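# Fold the last upright card table leg flat

## Task

Release the lock on the card table leg that is still standing up, then swing that leg down until it lies flat like the other three legs. It must stay folded with nothing from the robot holding it there. Afterwards open the grippers and pull the arms away from the table.

## Robot and tools

Robot: two six-joint arms of UR type, left_arm and right_arm, each ending in a two-finger parallel gripper (85 mm wide open). Bases in the scene frame: left_arm at (+0.027, +0.431, 0) m, turned about 7 degrees about z; right_arm at (+0.064, -0.512, 0) m, turned about 3 degrees.

Frames: the scene frame has its origin on the table top midway between the arms, +z up, +x pointing out over the table, and left_arm on the +y side. The names left and right do not correspond to sides of any picture. Gripper frame: fingers point along its +z, the pads close along its y, and a flat block reaches roughly 9 cm from the wrist 3 axis along its +x. The reported end_effector_position is the point between the pads when closed; closed fingertips reach about 19 mm past it, open ones about 6 mm. Closing pushes the tips about 13 mm further out, so keep that clearance above surfaces.

Joint order, used in every row and every per-joint list: shoulder pan, shoulder lift, elbow, wrist 1, wrist 2, wrist 3. Ranges (rad): pan -3.142..3.142; lift -6.283..6.283; elbow 0.000..3.142; wrists 1-3 each -6.283..6.283. Real ends may differ by up to 0.010 rad.

The row: always 18 numbers, each within [-1, 1], even when one arm stays still. First left_arm: six joint offsets, then gripper position, force_limit, speed; then the same nine for right_arm. Joint numbers are scaled so 1.0 equals 1.989 rad, and they are offsets, not poses. Gripper position is an absolute setting: +1 fully open, about -0.8 pads touching, -1 close until blocked. force_limit: about 20 N at -1, 128 N at 0, 235 N at +1 (on a 40 mm object). speed: about 20 mm/s at -1, 85 at 0, 150 at +1; faster closing adds a few newtons. Resending an arm's previous three gripper numbers leaves it unchanged (0 is a real command). A new force or speed only applies after the position number changes by at least 0.01.

execute_actions(actions): a list of actions run in sequence; each action is a table of 1 to 15 rows, one row per 1/30 s step, the last row repeated to fill 15 steps. Joint offsets in every row are taken from the angles at the beginning of that action (for a call's first action, the last reported angles), not from the preceding row. An action that would push a joint more than 0.010 rad beyond its range is refused for both arms; if the first action fails this or any action is malformed, the whole call does nothing. An empty list just returns current state and images.

move(target, speed, blocking): target is one 18-number row; its joint offsets count from the Joint positions in the most recent result that showed them. All joints finish together, so the hand travels on a curve; duration 0.5 to 10 s. speed (rad/s, 0.01 to 2, default 0.5) caps the joint with the longest way to go. It ignores obstacles and the other arm, and stiff arms can fault if aimed even slightly into something rigid. blocking=false returns after 0.5 s while motion continues; then use wait(0) or stop before any further motion command. The result adds a move: line with the ending (done, off_target, moving, held, fault), limits=held or limits=none, and the joint farthest from target per arm.

wait(seconds): 0 to 10; the arms hold their last command. stop(): brakes a running move (fingers continue). zoom_image(camera, region): region [x0, y0, x1, y1] in pixels, at most 504x504. Cameras: cam_head_left, cam_head_right, cam_high, cam_low (896x504 each), cam_left_wrist, cam_right_wrist (504x504 fisheye); calibration matrices were provided. read_manual(section): licence text only. finished_scene(scene): ends the current scene by its number; irreversible, so only call it once the leg is folded and stays so and the arms are clear.

Results: per-arm hand pose (metres, quaternion wxyz) and velocities in the scene frame (less accurate at long reach); Joint positions, Joint velocities, Joint targets per arm (rad, rad/s); Wrist force and torque in the gripper's own axes (saturates near 50 N, offsets up to about 4 N); gripper object_status: 0 moving, 1 blocked while opening, 2 blocked while closing (a grip), 3 reached target or pads met; position_measured counts: 3 open, about 78 = 60 mm, 130 = 40 mm, 180 = 20 mm, 230 pads together. "joint sent to its limit" means a joint was clipped at its end; "joint command not followed" and HELD mean the clearance check altered some steps. Each step's joint target is kept within 0.575 rad of the measured angle, and a target moving the hand over 100 mm is scaled back. Motion lags commands by about 0.17 s.

Avoid: contact torque reaching joint load limits (130 N m for pan, lift, elbow; 24.3 N m for each wrist) or any external force of 150 N, either of which freezes that arm for 10 s; the arms touching each other; knocking anything off the work area; dropping, slamming or shoving hard. Holding loads heats motors: a MOTOR HOT warning appears at 70 °C, and at 85 °C the arm is braked until cool. Something may occasionally nudge loose objects.

Each tool is called after ">>>" by a JSON object that holds its "op" and its "data", one argument or row to a line.

## Session

>>> {"op": "execute_actions", "data": {
  "actions": []
}}

Scene clock: 0.00 s.
left_arm: end_effector_position=(+0.5858, +0.4953, +0.3348) position_measured=3 object_status=3 end_effector_quat_wxyz=(+0.396, -0.617, +0.603, -0.314) end_effector_velocity=(+0.000, -0.001, +0.001) end_effector_angular_velocity=(-0.002, -0.002, -0.001) | right_arm: end_effector_position=(+0.3634, -0.6653, +0.2670) position_measured=3 object_status=3 end_effector_quat_wxyz=(+0.001, +0.748, +0.080, +0.658) end_effector_velocity=(+0.000, +0.000, +0.000) end_effector_angular_velocity=(+0.000, -0.000, +0.001)
Joint names: [shoulder pan, shoulder lift, elbow, wrist 1, wrist 2, wrist 3]
Joint positions: left_arm=[-0.435 -1.787  2.312 -3.112 -1.191 -1.692] | right_arm=[-2.243 -2.273  2.496 -0.423 -0.73   0.042]
Joint velocities: left_arm=[-0.    -0.    -0.001 -0.001 -0.001 -0.   ] | right_arm=[ 0.001  0.001  0.    -0.     0.     0.   ]
Wrist force (N, on the end effector, along its own x y z axes, offset not removed): no reading
Wrist torque (N m, same axes, about the end effector's origin, offset not removed): no reading
Joint targets: left_arm=[-0.435 -1.787 2.312 -3.112 -1.191 -1.692] | right_arm=[-2.243 -2.273 2.496 -0.423 -0.730 0.042]

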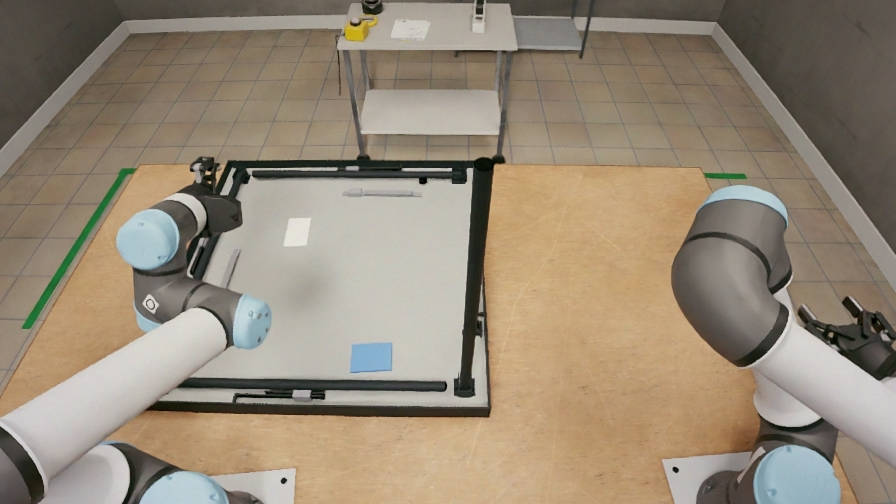

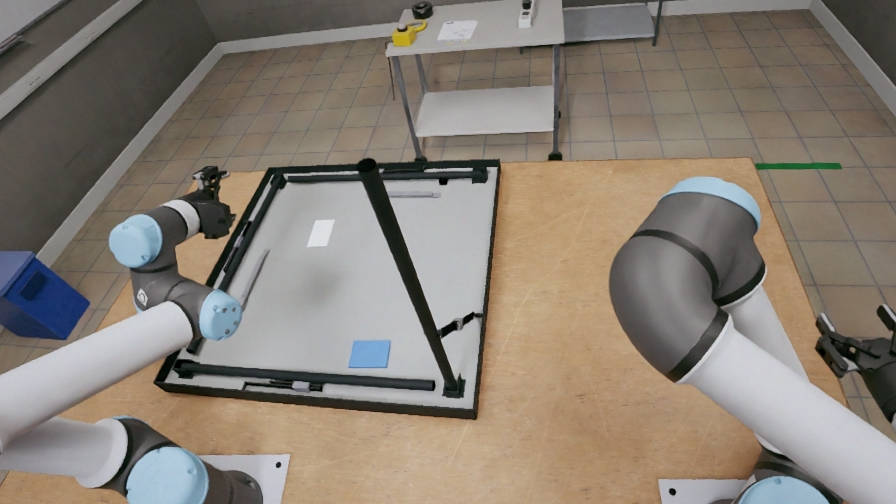

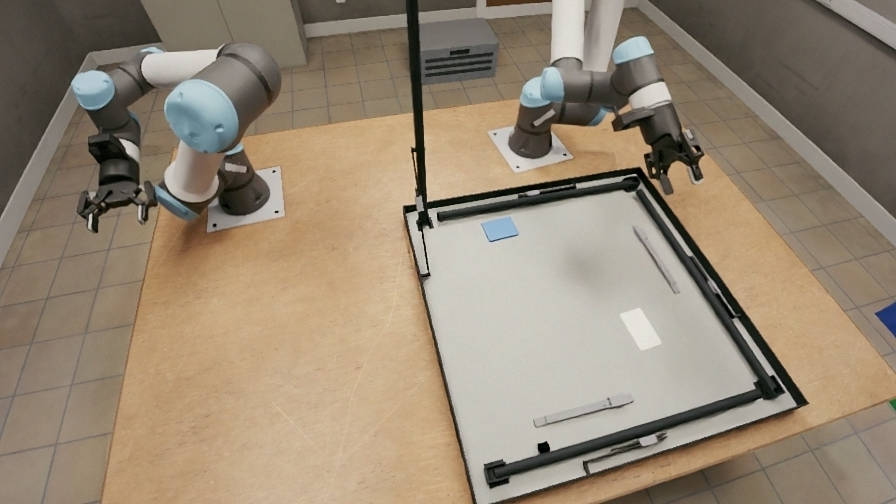

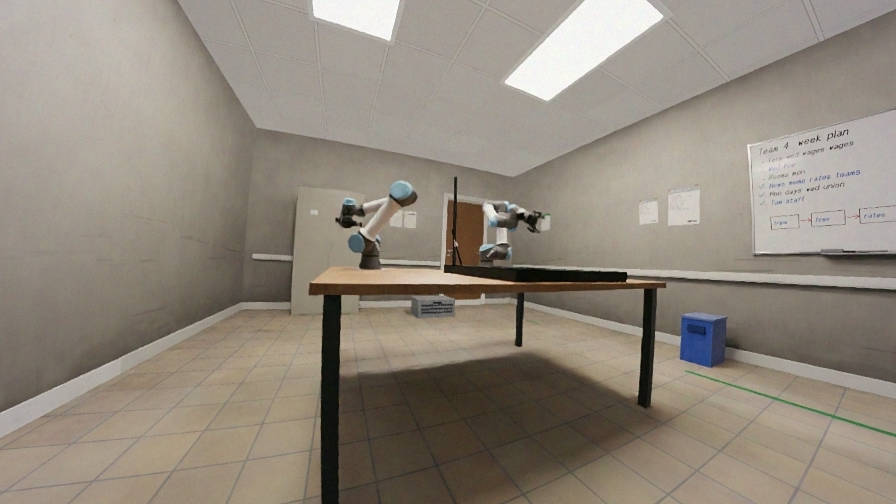

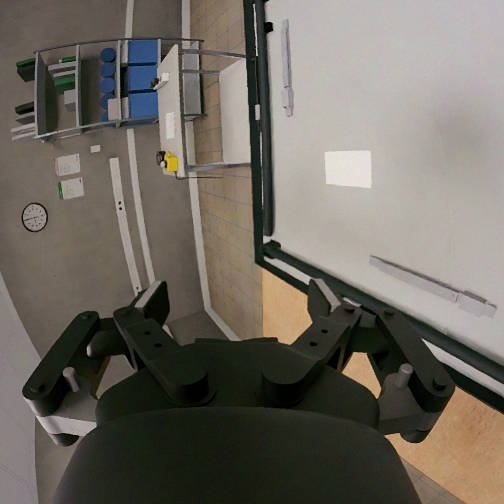

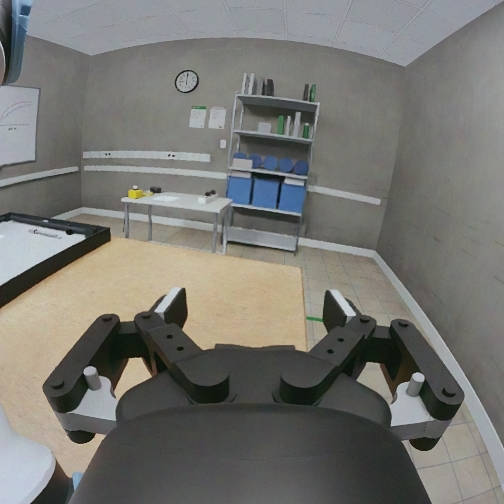

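>>> {"op": "zoom_image", "data": {
  "camera": "cam_head_right",
  "region": [400,280,520,420]
}}

>>> {"op": "zoom_image", "data": {
  "camera": "cam_high",
  "region": [360,130,500,290]
}}

>>> {"op": "zoom_image", "data": {
  "camera": "cam_head_left",
  "region": [200,360,380,420]
}}

Region (400, 280, 520, 420) of cam_head_right's 896x504 image, scaled by 3.600, with more detail than that image has; it fills the left 432 columns of this view, and the rest is white.

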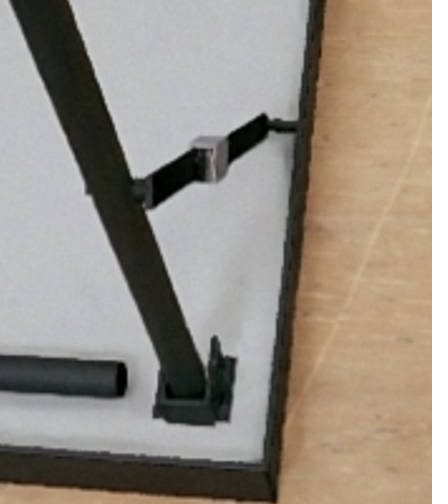

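Region (360, 130, 500, 290) of cam_high's 896x504 image, scaled by 3.150, with more detail than that image has; it fills the left 441 columns of this view, and the rest is white.

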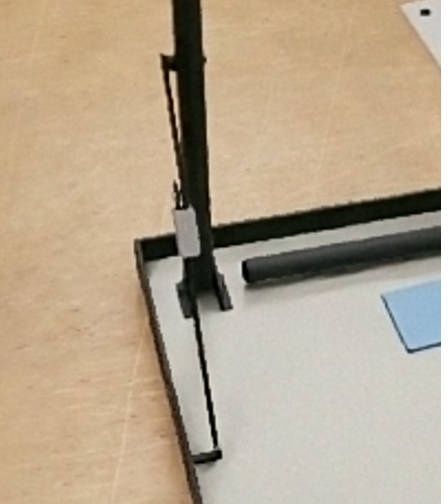

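Region (200, 360, 380, 420) of cam_head_left's 896x504 image, scaled by 2.800, with more detail than that image has.

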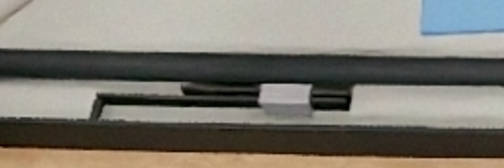

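>>> {"op": "move", "data": {
  "target": [0,0,0,0,0,0,1,0,0,1,0.469,-0.109,-0.259,0.27,-0.423,1,0,0],
  "speed": 1.2
}}

>>> {"op": "zoom_image", "data": {
  "camera": "cam_right_wrist",
  "region": [100,100,400,400]
}}

Scene clock: 18.27 s.
left_arm: end_effector_position=(+0.5858, +0.4953, +0.3348) position_measured=3 object_status=3 end_effector_quat_wxyz=(+0.396, -0.617, +0.603, -0.314) end_effector_velocity=(-0.001, -0.000, -0.000) end_effector_angular_velocity=(-0.001, +0.000, -0.002) | right_arm: end_effector_position=(+0.4140, -0.1779, +0.1602) position_measured=3 object_status=3 end_effector_quat_wxyz=(-0.265, +0.268, +0.654, +0.656) end_effector_velocity=(-0.001, +0.001, -0.000) end_effector_angular_velocity=(-0.000, -0.002, +0.004)
Joint names: [shoulder pan, shoulder lift, elbow, wrist 1, wrist 2, wrist 3]
Joint positions: left_arm=[-0.435 -1.787  2.312 -3.112 -1.191 -1.692] | right_arm=[-0.255 -1.341  2.279 -0.938 -0.193 -0.799]
Joint velocities: left_arm=[ 0.    -0.001  0.002 -0.001 -0.002 -0.   ] | right_arm=[ 0.003  0.001 -0.001 -0.001 -0.002 -0.   ]
Wrist force (N, on the end effector, along its own x y z axes, offset not removed): left_arm=[-0.1 1.6 -0.2] | right_arm=[-0.2 0.5 -1.5]
Wrist torque (N m, same axes, about the end effector's origin, offset not removed): left_arm=[0.36 -0.05 0.02] | right_arm=[-0.02 0.02 -0.01]
Joint targets: left_arm=[-0.435 -1.787 2.312 -3.112 -1.191 -1.692] | right_arm=[-0.255 -1.341 2.279 -0.938 -0.193 -0.799]
move: done; limits=none; left_arm: farthest joint: the shoulder pan, 0.000 radians from its target (0.000 radians at the start); right_arm: farthest joint: the shoulder pan, 0.000 radians from its target (1.989 radians at the start)
camera_calibration (this result's frames):
cam_left_wrist: T_world_to_cam=[[-0.523921, 0.0432593, -0.850668, 0.566473], [-0.310469, 0.920303, 0.238016, -0.327002], [0.793168, 0.388808, -0.468735, -0.350284], [0, 0, 0, 1]] pos_world=[0.473097, 0.412629, 0.395522]
cam_right_wrist: T_world_to_cam=[[0.699421, 0.0181009, 0.714481, -0.399075], [0.697689, -0.234162, -0.677051, -0.190333], [0.155049, 0.972029, -0.176407, 0.2891], [0, 0, 0, 1]] pos_world=[0.36709, -0.318358, 0.207265]

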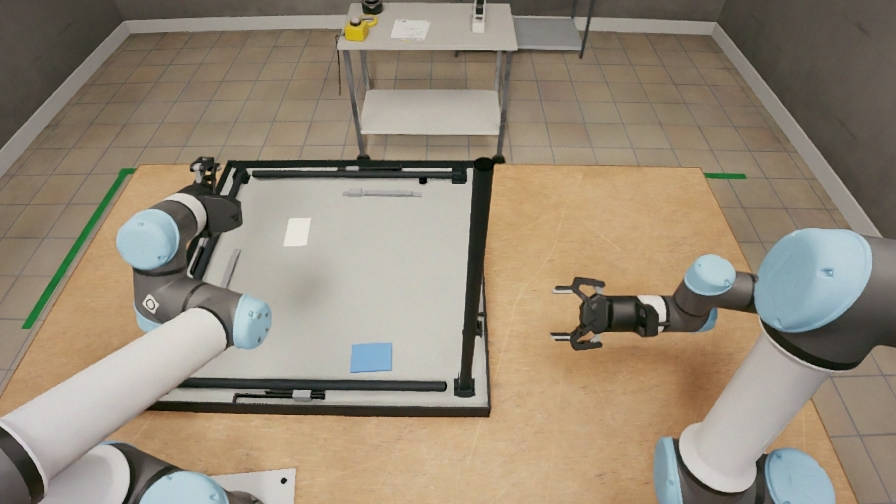

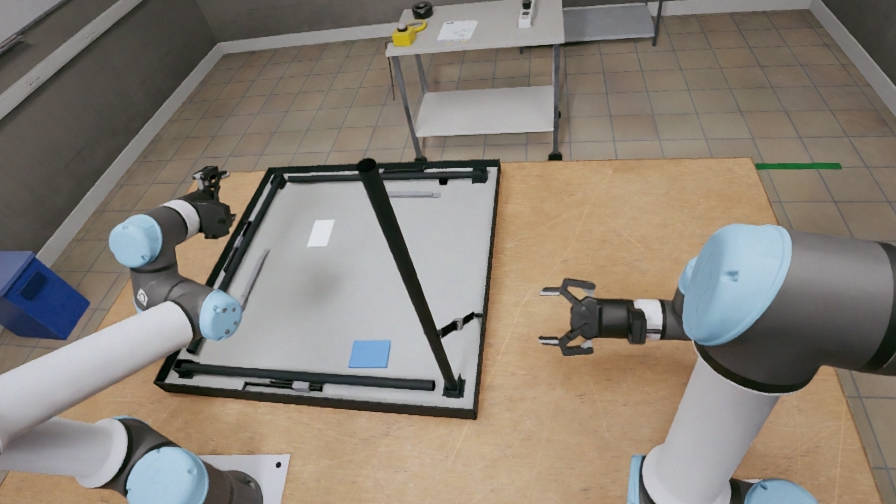

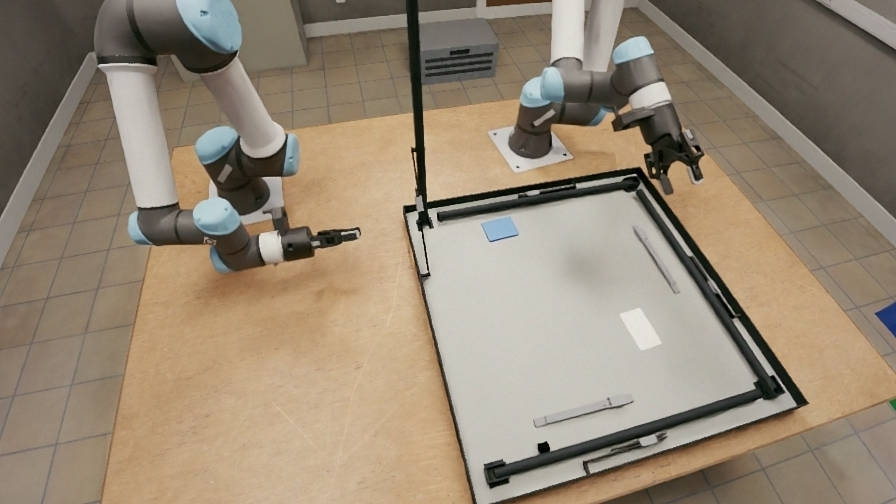

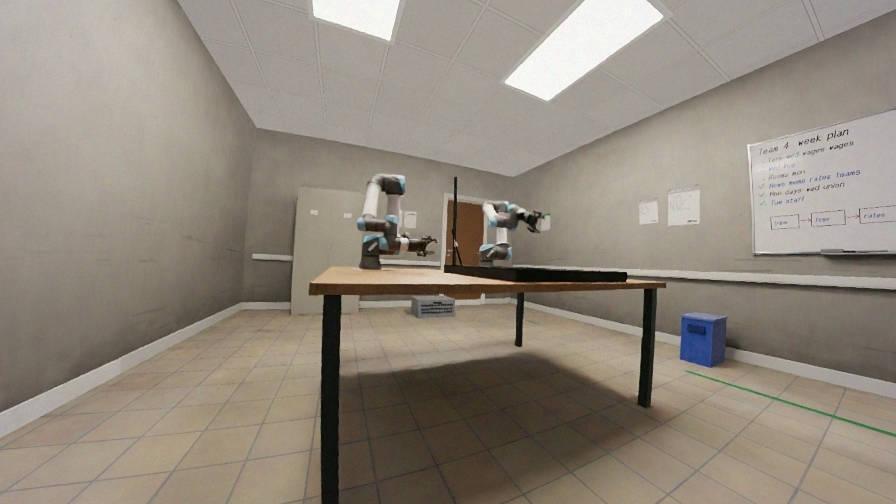

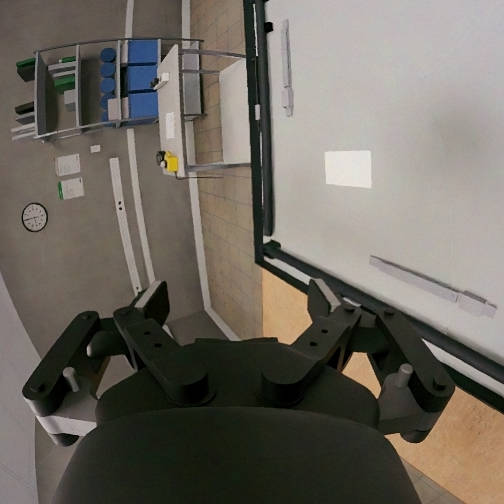

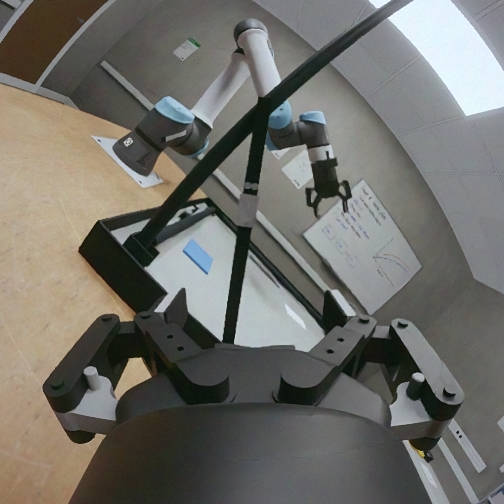

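Region (100, 100, 400, 400) of cam_right_wrist's 504x504 image, scaled by 1.680, with more detail than that image has.

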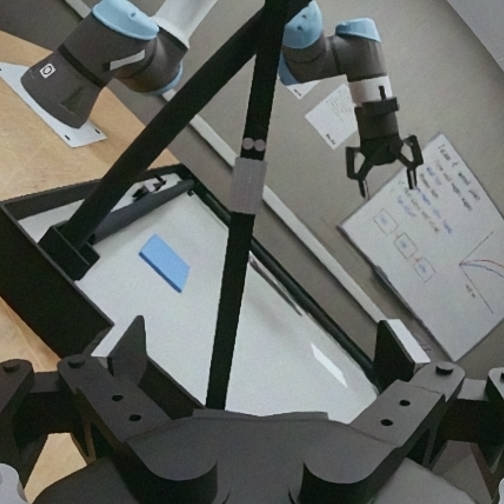

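>>> {"op": "move", "data": {
  "target": [0,0,0,0,0,0,1,0,0,0.1317,-0.0362,-0.004,0.0402,0.1297,0.075,0.3,-0.7,0]
}}

Scene clock: 25.60 s.
left_arm: end_effector_position=(+0.5858, +0.4953, +0.3348) position_measured=3 object_status=3 end_effector_quat_wxyz=(+0.396, -0.617, +0.603, -0.314) end_effector_velocity=(+0.000, -0.000, +0.000) end_effector_angular_velocity=(-0.001, +0.000, -0.001) | right_arm: end_effector_position=(+0.3785, -0.0903, +0.1856) position_measured=91 object_status=3 end_effector_quat_wxyz=(-0.314, +0.314, +0.633, +0.633) end_effector_velocity=(-0.001, +0.001, +0.000) end_effector_angular_velocity=(-0.000, +0.003, +0.001)
Joint names: [shoulder pan, shoulder lift, elbow, wrist 1, wrist 2, wrist 3]
Joint positions: left_arm=[-0.435 -1.787  2.312 -3.112 -1.191 -1.692] | right_arm=[ 0.007 -1.413  2.271 -0.858  0.064 -0.65 ]
Joint velocities: left_arm=[ 0.     0.    -0.     0.    -0.001 -0.   ] | right_arm=[ 0.002 -0.002 -0.     0.003  0.002  0.001]
Wrist force (N, on the end effector, along its own x y z axes, offset not removed): left_arm=[-0.8 0.1 -1.1] | right_arm=[1.0 0.8 1.2]
Wrist torque (N m, same axes, about the end effector's origin, offset not removed): left_arm=[0.21 0.09 0.07] | right_arm=[0.02 -0.11 -0.04]
Joint targets: left_arm=[-0.435 -1.787 2.312 -3.112 -1.191 -1.692] | right_arm=[0.007 -1.413 2.271 -0.858 0.065 -0.650]
move: done; limits=none; left_arm: farthest joint: the shoulder pan, 0.000 radians from its target (0.000 radians at the start); right_arm: farthest joint: the wrist 2, 0.001 radians from its target (0.258 radians at the start)
camera_calibration (this result's frames):
cam_left_wrist: T_world_to_cam=[[-0.523921, 0.0432595, -0.850668, 0.566473], [-0.310469, 0.920303, 0.238017, -0.327002], [0.793168, 0.388808, -0.468735, -0.350284], [0, 0, 0, 1]] pos_world=[0.473097, 0.412629, 0.395522]
cam_right_wrist: T_world_to_cam=[[0.797722, 0.0208923, 0.602664, -0.410149], [0.59028, -0.231444, -0.773306, -0.069109], [0.123327, 0.972624, -0.19696, 0.229841], [0, 0, 0, 1]] pos_world=[0.339633, -0.230975, 0.239009]

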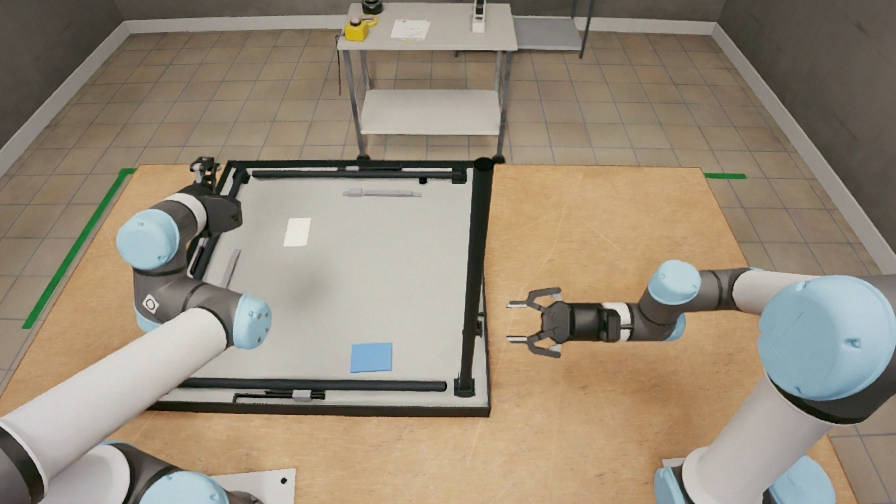

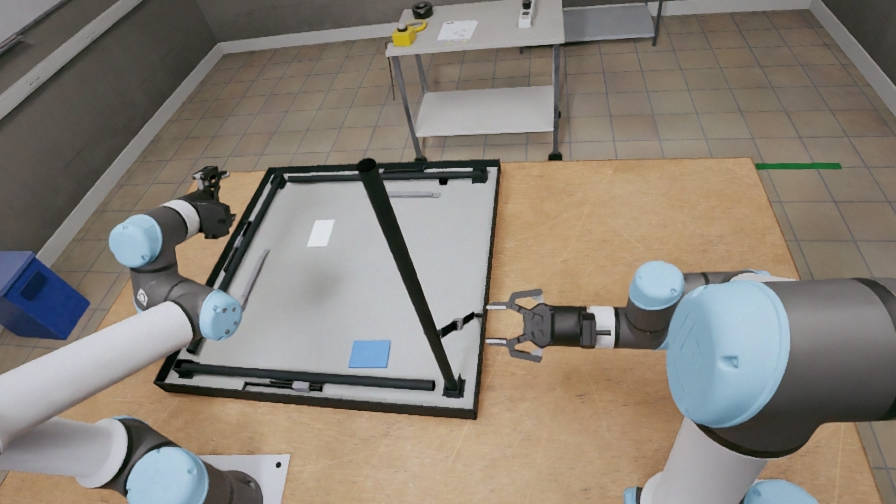

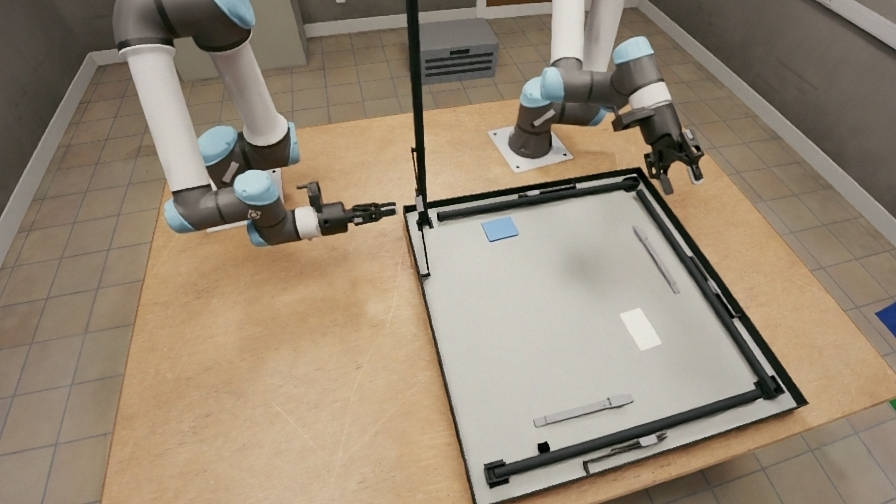

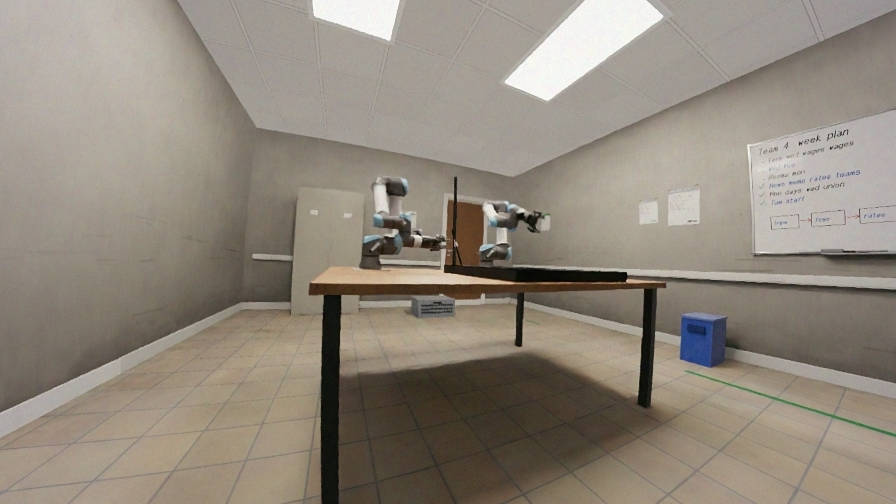

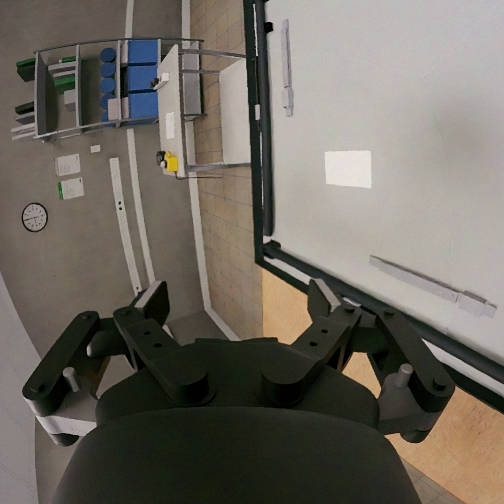

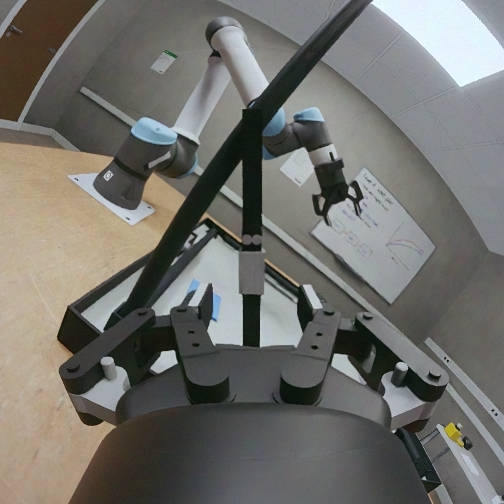

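>>> {"op": "move", "data": {
  "target": [0,0,0,0,0,0,1,0,0,0.0912,0.0322,-0.0412,0.009,0.0917,0,0.3,-0.7,0]
}}

>>> {"op": "move", "data": {
  "target": [0,0,0,0,0,0,1,0,0,0,0,0,0,0,0,-1,-0.7,0]
}}

Scene clock: 30.93 s.
left_arm: end_effector_position=(+0.5858, +0.4953, +0.3348) position_measured=3 object_status=3 end_effector_quat_wxyz=(+0.396, -0.617, +0.603, -0.314) end_effector_velocity=(-0.000, +0.000, -0.002) end_effector_angular_velocity=(+0.001, +0.003, +0.000) | right_arm: end_effector_position=(+0.3769, -0.0285, +0.1851) position_measured=91 object_status=3 end_effector_quat_wxyz=(-0.314, +0.315, +0.633, +0.634) end_effector_velocity=(-0.001, +0.001, -0.001) end_effector_angular_velocity=(-0.000, +0.001, +0.000)
Joint names: [shoulder pan, shoulder lift, elbow, wrist 1, wrist 2, wrist 3]
Joint positions: left_arm=[-0.435 -1.787  2.312 -3.112 -1.191 -1.692] | right_arm=[ 0.188 -1.349  2.189 -0.84   0.247 -0.65 ]
Joint velocities: left_arm=[ 0.     0.     0.002  0.     0.    -0.   ] | right_arm=[ 0.003  0.001  0.001 -0.     0.002  0.   ]
Wrist force (N, on the end effector, along its own x y z axes, offset not removed): left_arm=[-0.3 1.2 -0.6] | right_arm=[0.7 1.1 -0.3]
Wrist torque (N m, same axes, about the end effector's origin, offset not removed): left_arm=[0.29 0.06 -0.10] | right_arm=[0.21 -0.07 -0.05]
Joint targets: left_arm=[-0.435 -1.787 2.312 -3.112 -1.191 -1.692] | right_arm=[0.188 -1.349 2.189 -0.840 0.247 -0.650]
move: done; limits=none; left_arm: farthest joint: the shoulder pan, 0.000 radians from its target (0.000 radians at the start); right_arm: farthest joint: the shoulder pan, 0.000 radians from its target (0.181 radians at the start)
camera_calibration (this result's frames):
cam_right_wrist: T_world_to_cam=[[0.797773, 0.0201225, 0.602622, -0.409914], [0.590005, -0.232102, -0.773319, -0.0541957], [0.124309, 0.972483, -0.197037, 0.169425], [0, 0, 0, 1]] pos_world=[0.337933, -0.169094, 0.238496]

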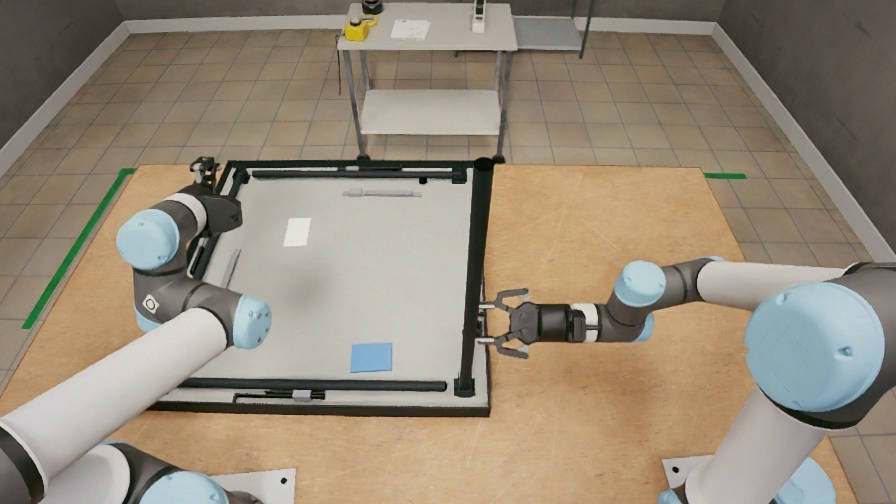

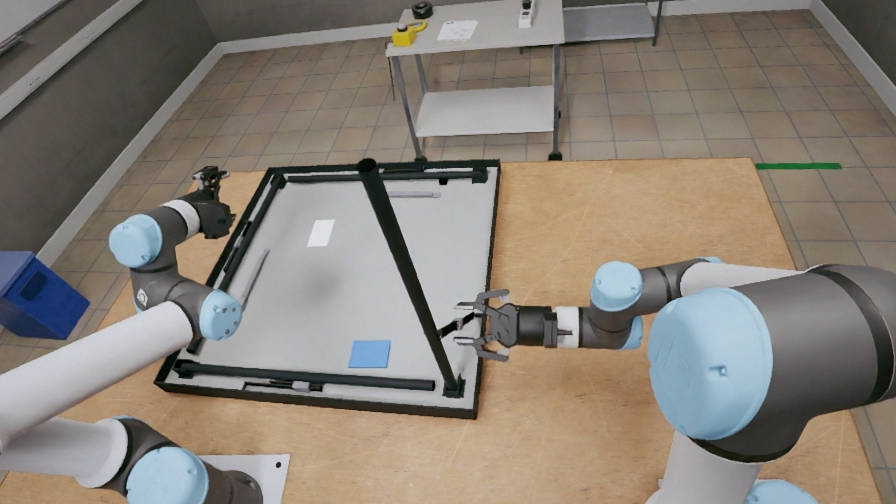

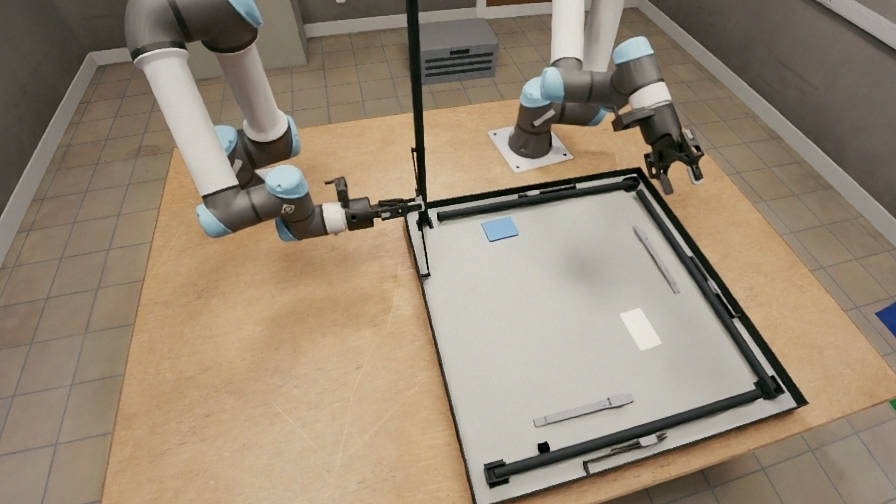

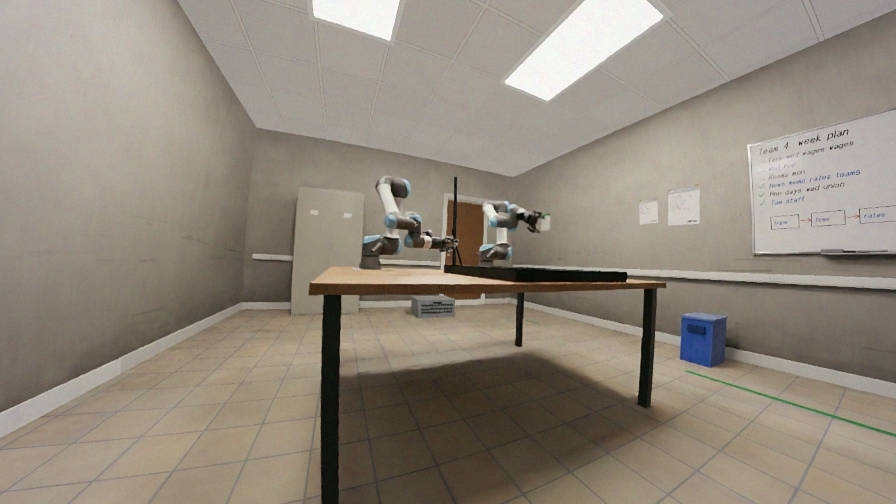

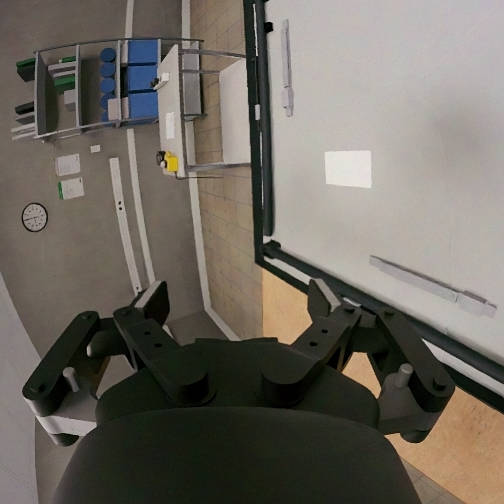

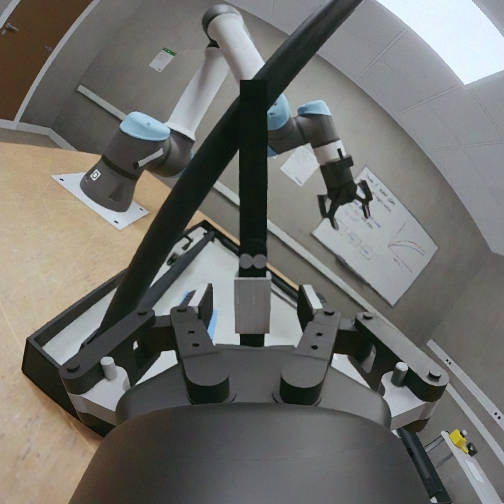

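Scene clock: 31.60 s.
left_arm: end_effector_position=(+0.5858, +0.4953, +0.3348) position_measured=3 object_status=3 end_effector_quat_wxyz=(+0.396, -0.617, +0.603, -0.314) end_effector_velocity=(-0.000, +0.000, -0.001) end_effector_angular_velocity=(+0.001, +0.001, +0.001) | right_arm: end_effector_position=(+0.3769, -0.0285, +0.1851) position_measured=178 object_status=2 end_effector_quat_wxyz=(-0.314, +0.315, +0.633, +0.634) end_effector_velocity=(-0.000, +0.000, +0.000) end_effector_angular_velocity=(+0.000, -0.001, +0.000)
Joint names: [shoulder pan, shoulder lift, elbow, wrist 1, wrist 2, wrist 3]
Joint positions: left_arm=[-0.435 -1.787  2.312 -3.112 -1.191 -1.692] | right_arm=[ 0.188 -1.349  2.189 -0.84   0.247 -0.65 ]
Joint velocities: left_arm=[ 0.     0.001  0.001 -0.     0.001  0.   ] | right_arm=[ 0.    -0.001  0.    -0.001 -0.     0.   ]
Wrist force (N, on the end effector, along its own x y z axes, offset not removed): left_arm=[-0.8 0.7 1.2] | right_arm=[-3.5 -13.4 -6.0]
Wrist torque (N m, same axes, about the end effector's origin, offset not removed): left_arm=[0.21 0.03 0.05] | right_arm=[-0.24 0.20 -0.16]
Joint targets: left_arm=[-0.435 -1.787 2.312 -3.112 -1.191 -1.692] | right_arm=[0.188 -1.349 2.189 -0.840 0.247 -0.650]
move: done; limits=none; left_arm: farthest joint: the shoulder pan, 0.000 radians from its target (0.000 radians at the start); right_arm: farthest joint: the shoulder pan, 0.000 radians from its target (0.000 radians at the start)
camera_calibration (this result's frames):
cam_left_wrist: T_world_to_cam=[[-0.52392, 0.0432593, -0.850668, 0.566473], [-0.310469, 0.920303, 0.238016, -0.327002], [0.793168, 0.388808, -0.468735, -0.350284], [0, 0, 0, 1]] pos_world=[0.473097, 0.412629, 0.395522]
cam_right_wrist: T_world_to_cam=[[0.797867, 0.0201507, 0.602497, -0.409898], [0.589885, -0.232133, -0.773402, -0.0541419], [0.124275, 0.972475, -0.197098, 0.169431], [0, 0, 0, 1]] pos_world=[0.337926, -0.169076, 0.238483]

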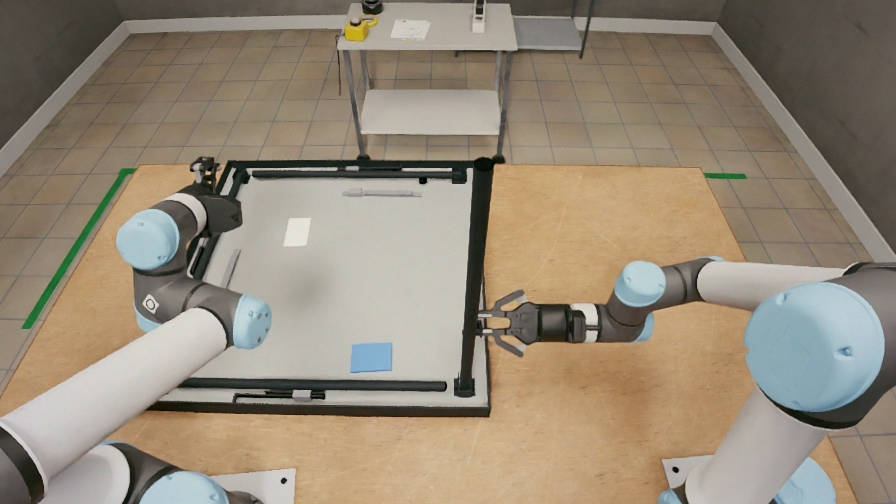

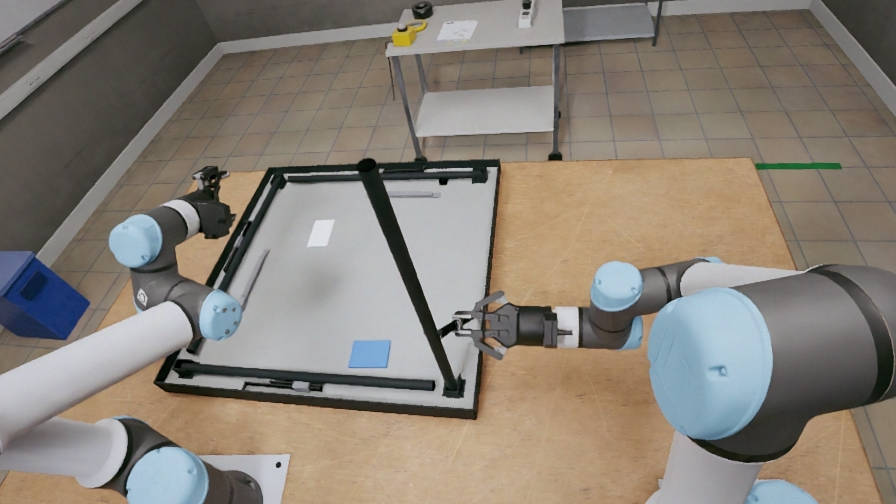

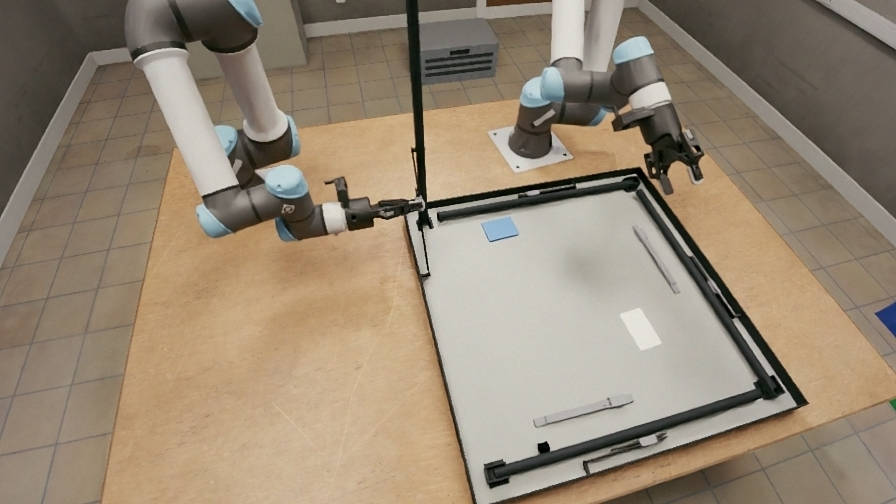

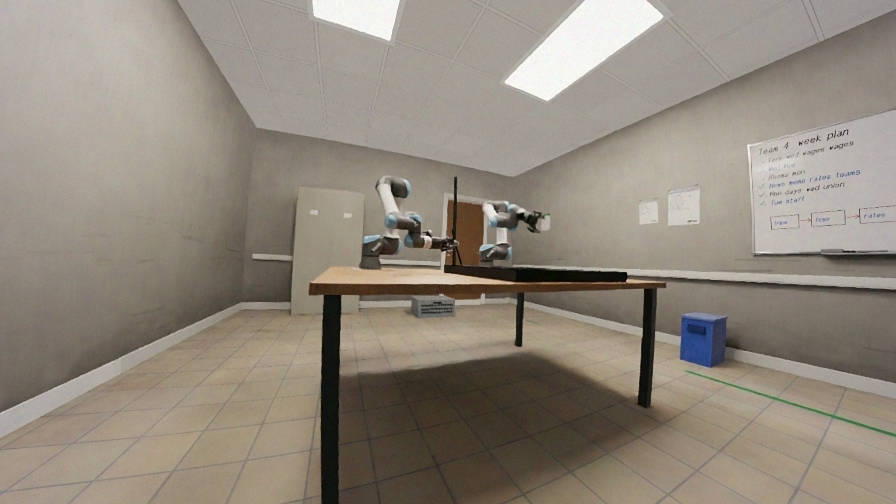

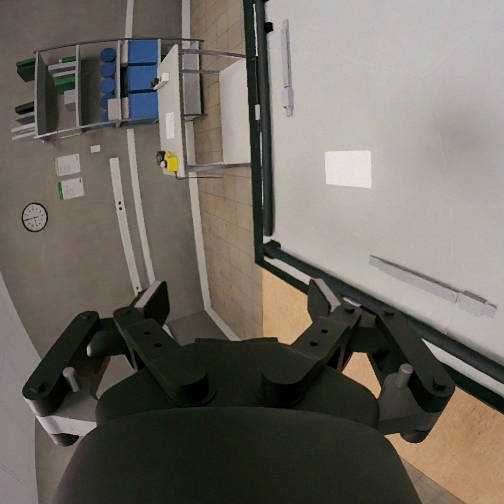

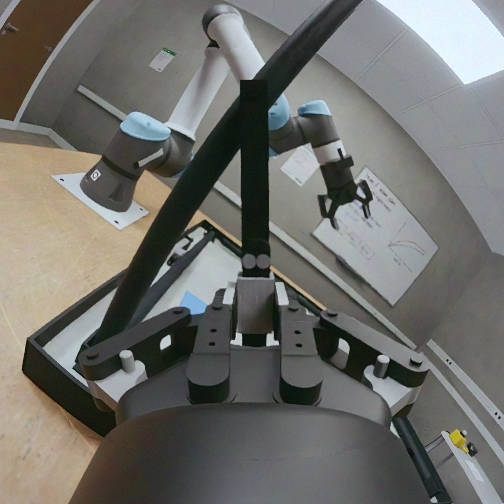

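>>> {"op": "move", "data": {
  "target": [0,0,0,0,0,0,1,0,0,-0.0035,0.0275,-0.0052,-0.0223,-0.0035,0,-1,-0.7,0],
  "speed": 0.06
}}

Scene clock: 36.27 s.
left_arm: end_effector_position=(+0.5858, +0.4953, +0.3348) position_measured=3 object_status=3 end_effector_quat_wxyz=(+0.396, -0.617, +0.603, -0.314) end_effector_velocity=(+0.000, -0.000, +0.001) end_effector_angular_velocity=(-0.000, -0.001, +0.000) | right_arm: end_effector_position=(+0.3875, -0.0285, +0.1681) position_measured=178 object_status=2 end_effector_quat_wxyz=(-0.314, +0.315, +0.633, +0.634) end_effector_velocity=(-0.001, +0.000, -0.001) end_effector_angular_velocity=(-0.000, +0.002, +0.002)
Joint names: [shoulder pan, shoulder lift, elbow, wrist 1, wrist 2, wrist 3]
Joint positions: left_arm=[-0.435 -1.787  2.312 -3.112 -1.191 -1.692] | right_arm=[ 0.181 -1.294  2.179 -0.885  0.24  -0.65 ]
Joint velocities: left_arm=[-0.     0.001 -0.001 -0.     0.     0.   ] | right_arm=[ 0.001  0.002  0.002 -0.002 -0.001 -0.   ]
Wrist force (N, on the end effector, along its own x y z axes, offset not removed): left_arm=[-2.9 0.2 -1.8] | right_arm=[0.4 13.3 -6.5]
Wrist torque (N m, same axes, about the end effector's origin, offset not removed): left_arm=[0.20 0.42 0.02] | right_arm=[-0.02 0.13 -0.75]
Joint targets: left_arm=[-0.435 -1.787 2.312 -3.112 -1.191 -1.692] | right_arm=[0.181 -1.294 2.179 -0.885 0.240 -0.650]
move: done; limits=none; left_arm: farthest joint: the shoulder pan, 0.000 radians from its target (0.000 radians at the start); right_arm: farthest joint: the shoulder pan, 0.000 radians from its target (0.007 radians at the start)
camera_calibration (this result's frames):
cam_right_wrist: T_world_to_cam=[[0.797811, 0.0200507, 0.602574, -0.408092], [0.589935, -0.232173, -0.773352, -0.0735426], [0.124395, 0.972468, -0.197059, 0.164703], [0, 0, 0, 1]] pos_world=[0.348478, -0.16906, 0.221487]

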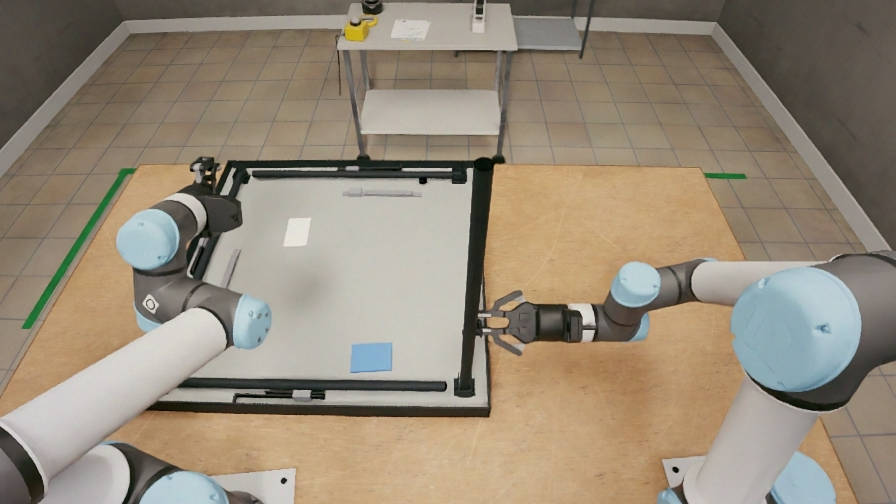

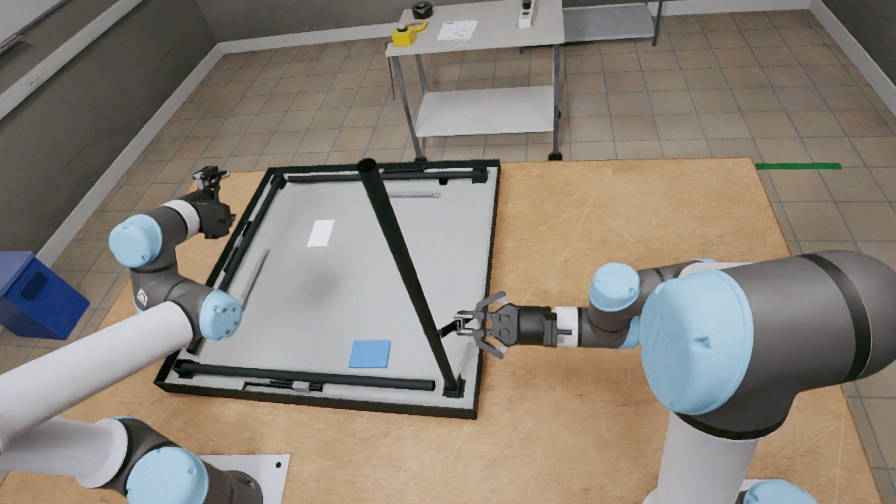

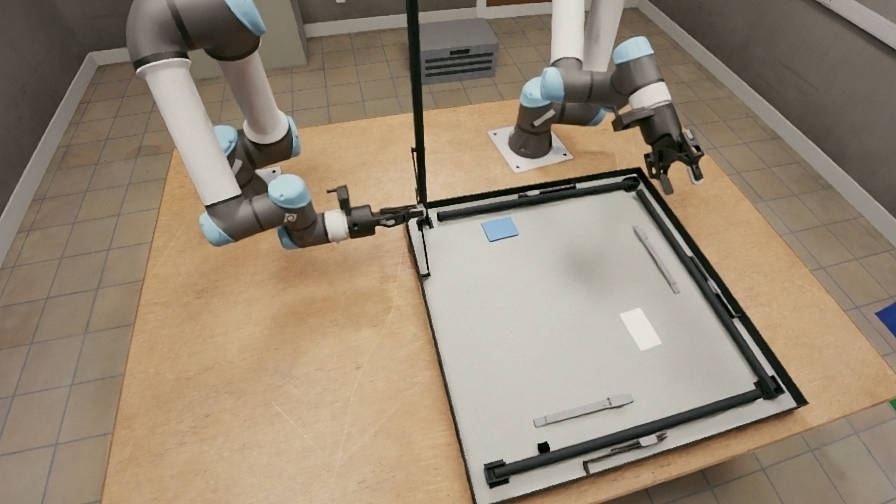

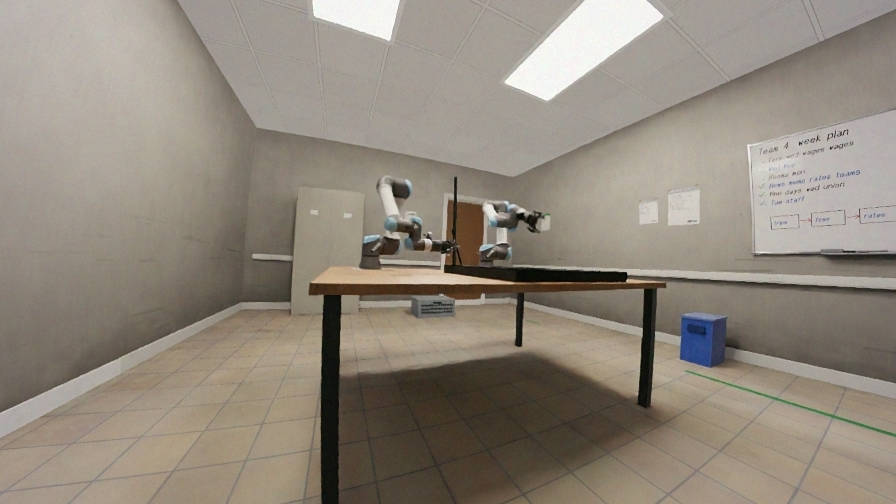

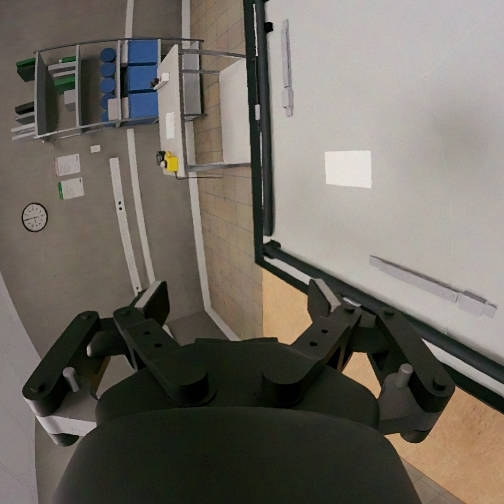

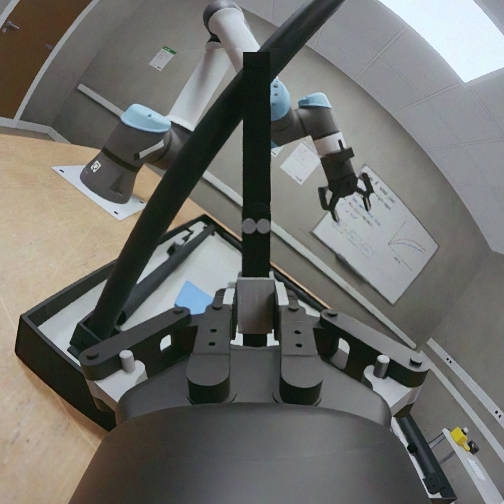

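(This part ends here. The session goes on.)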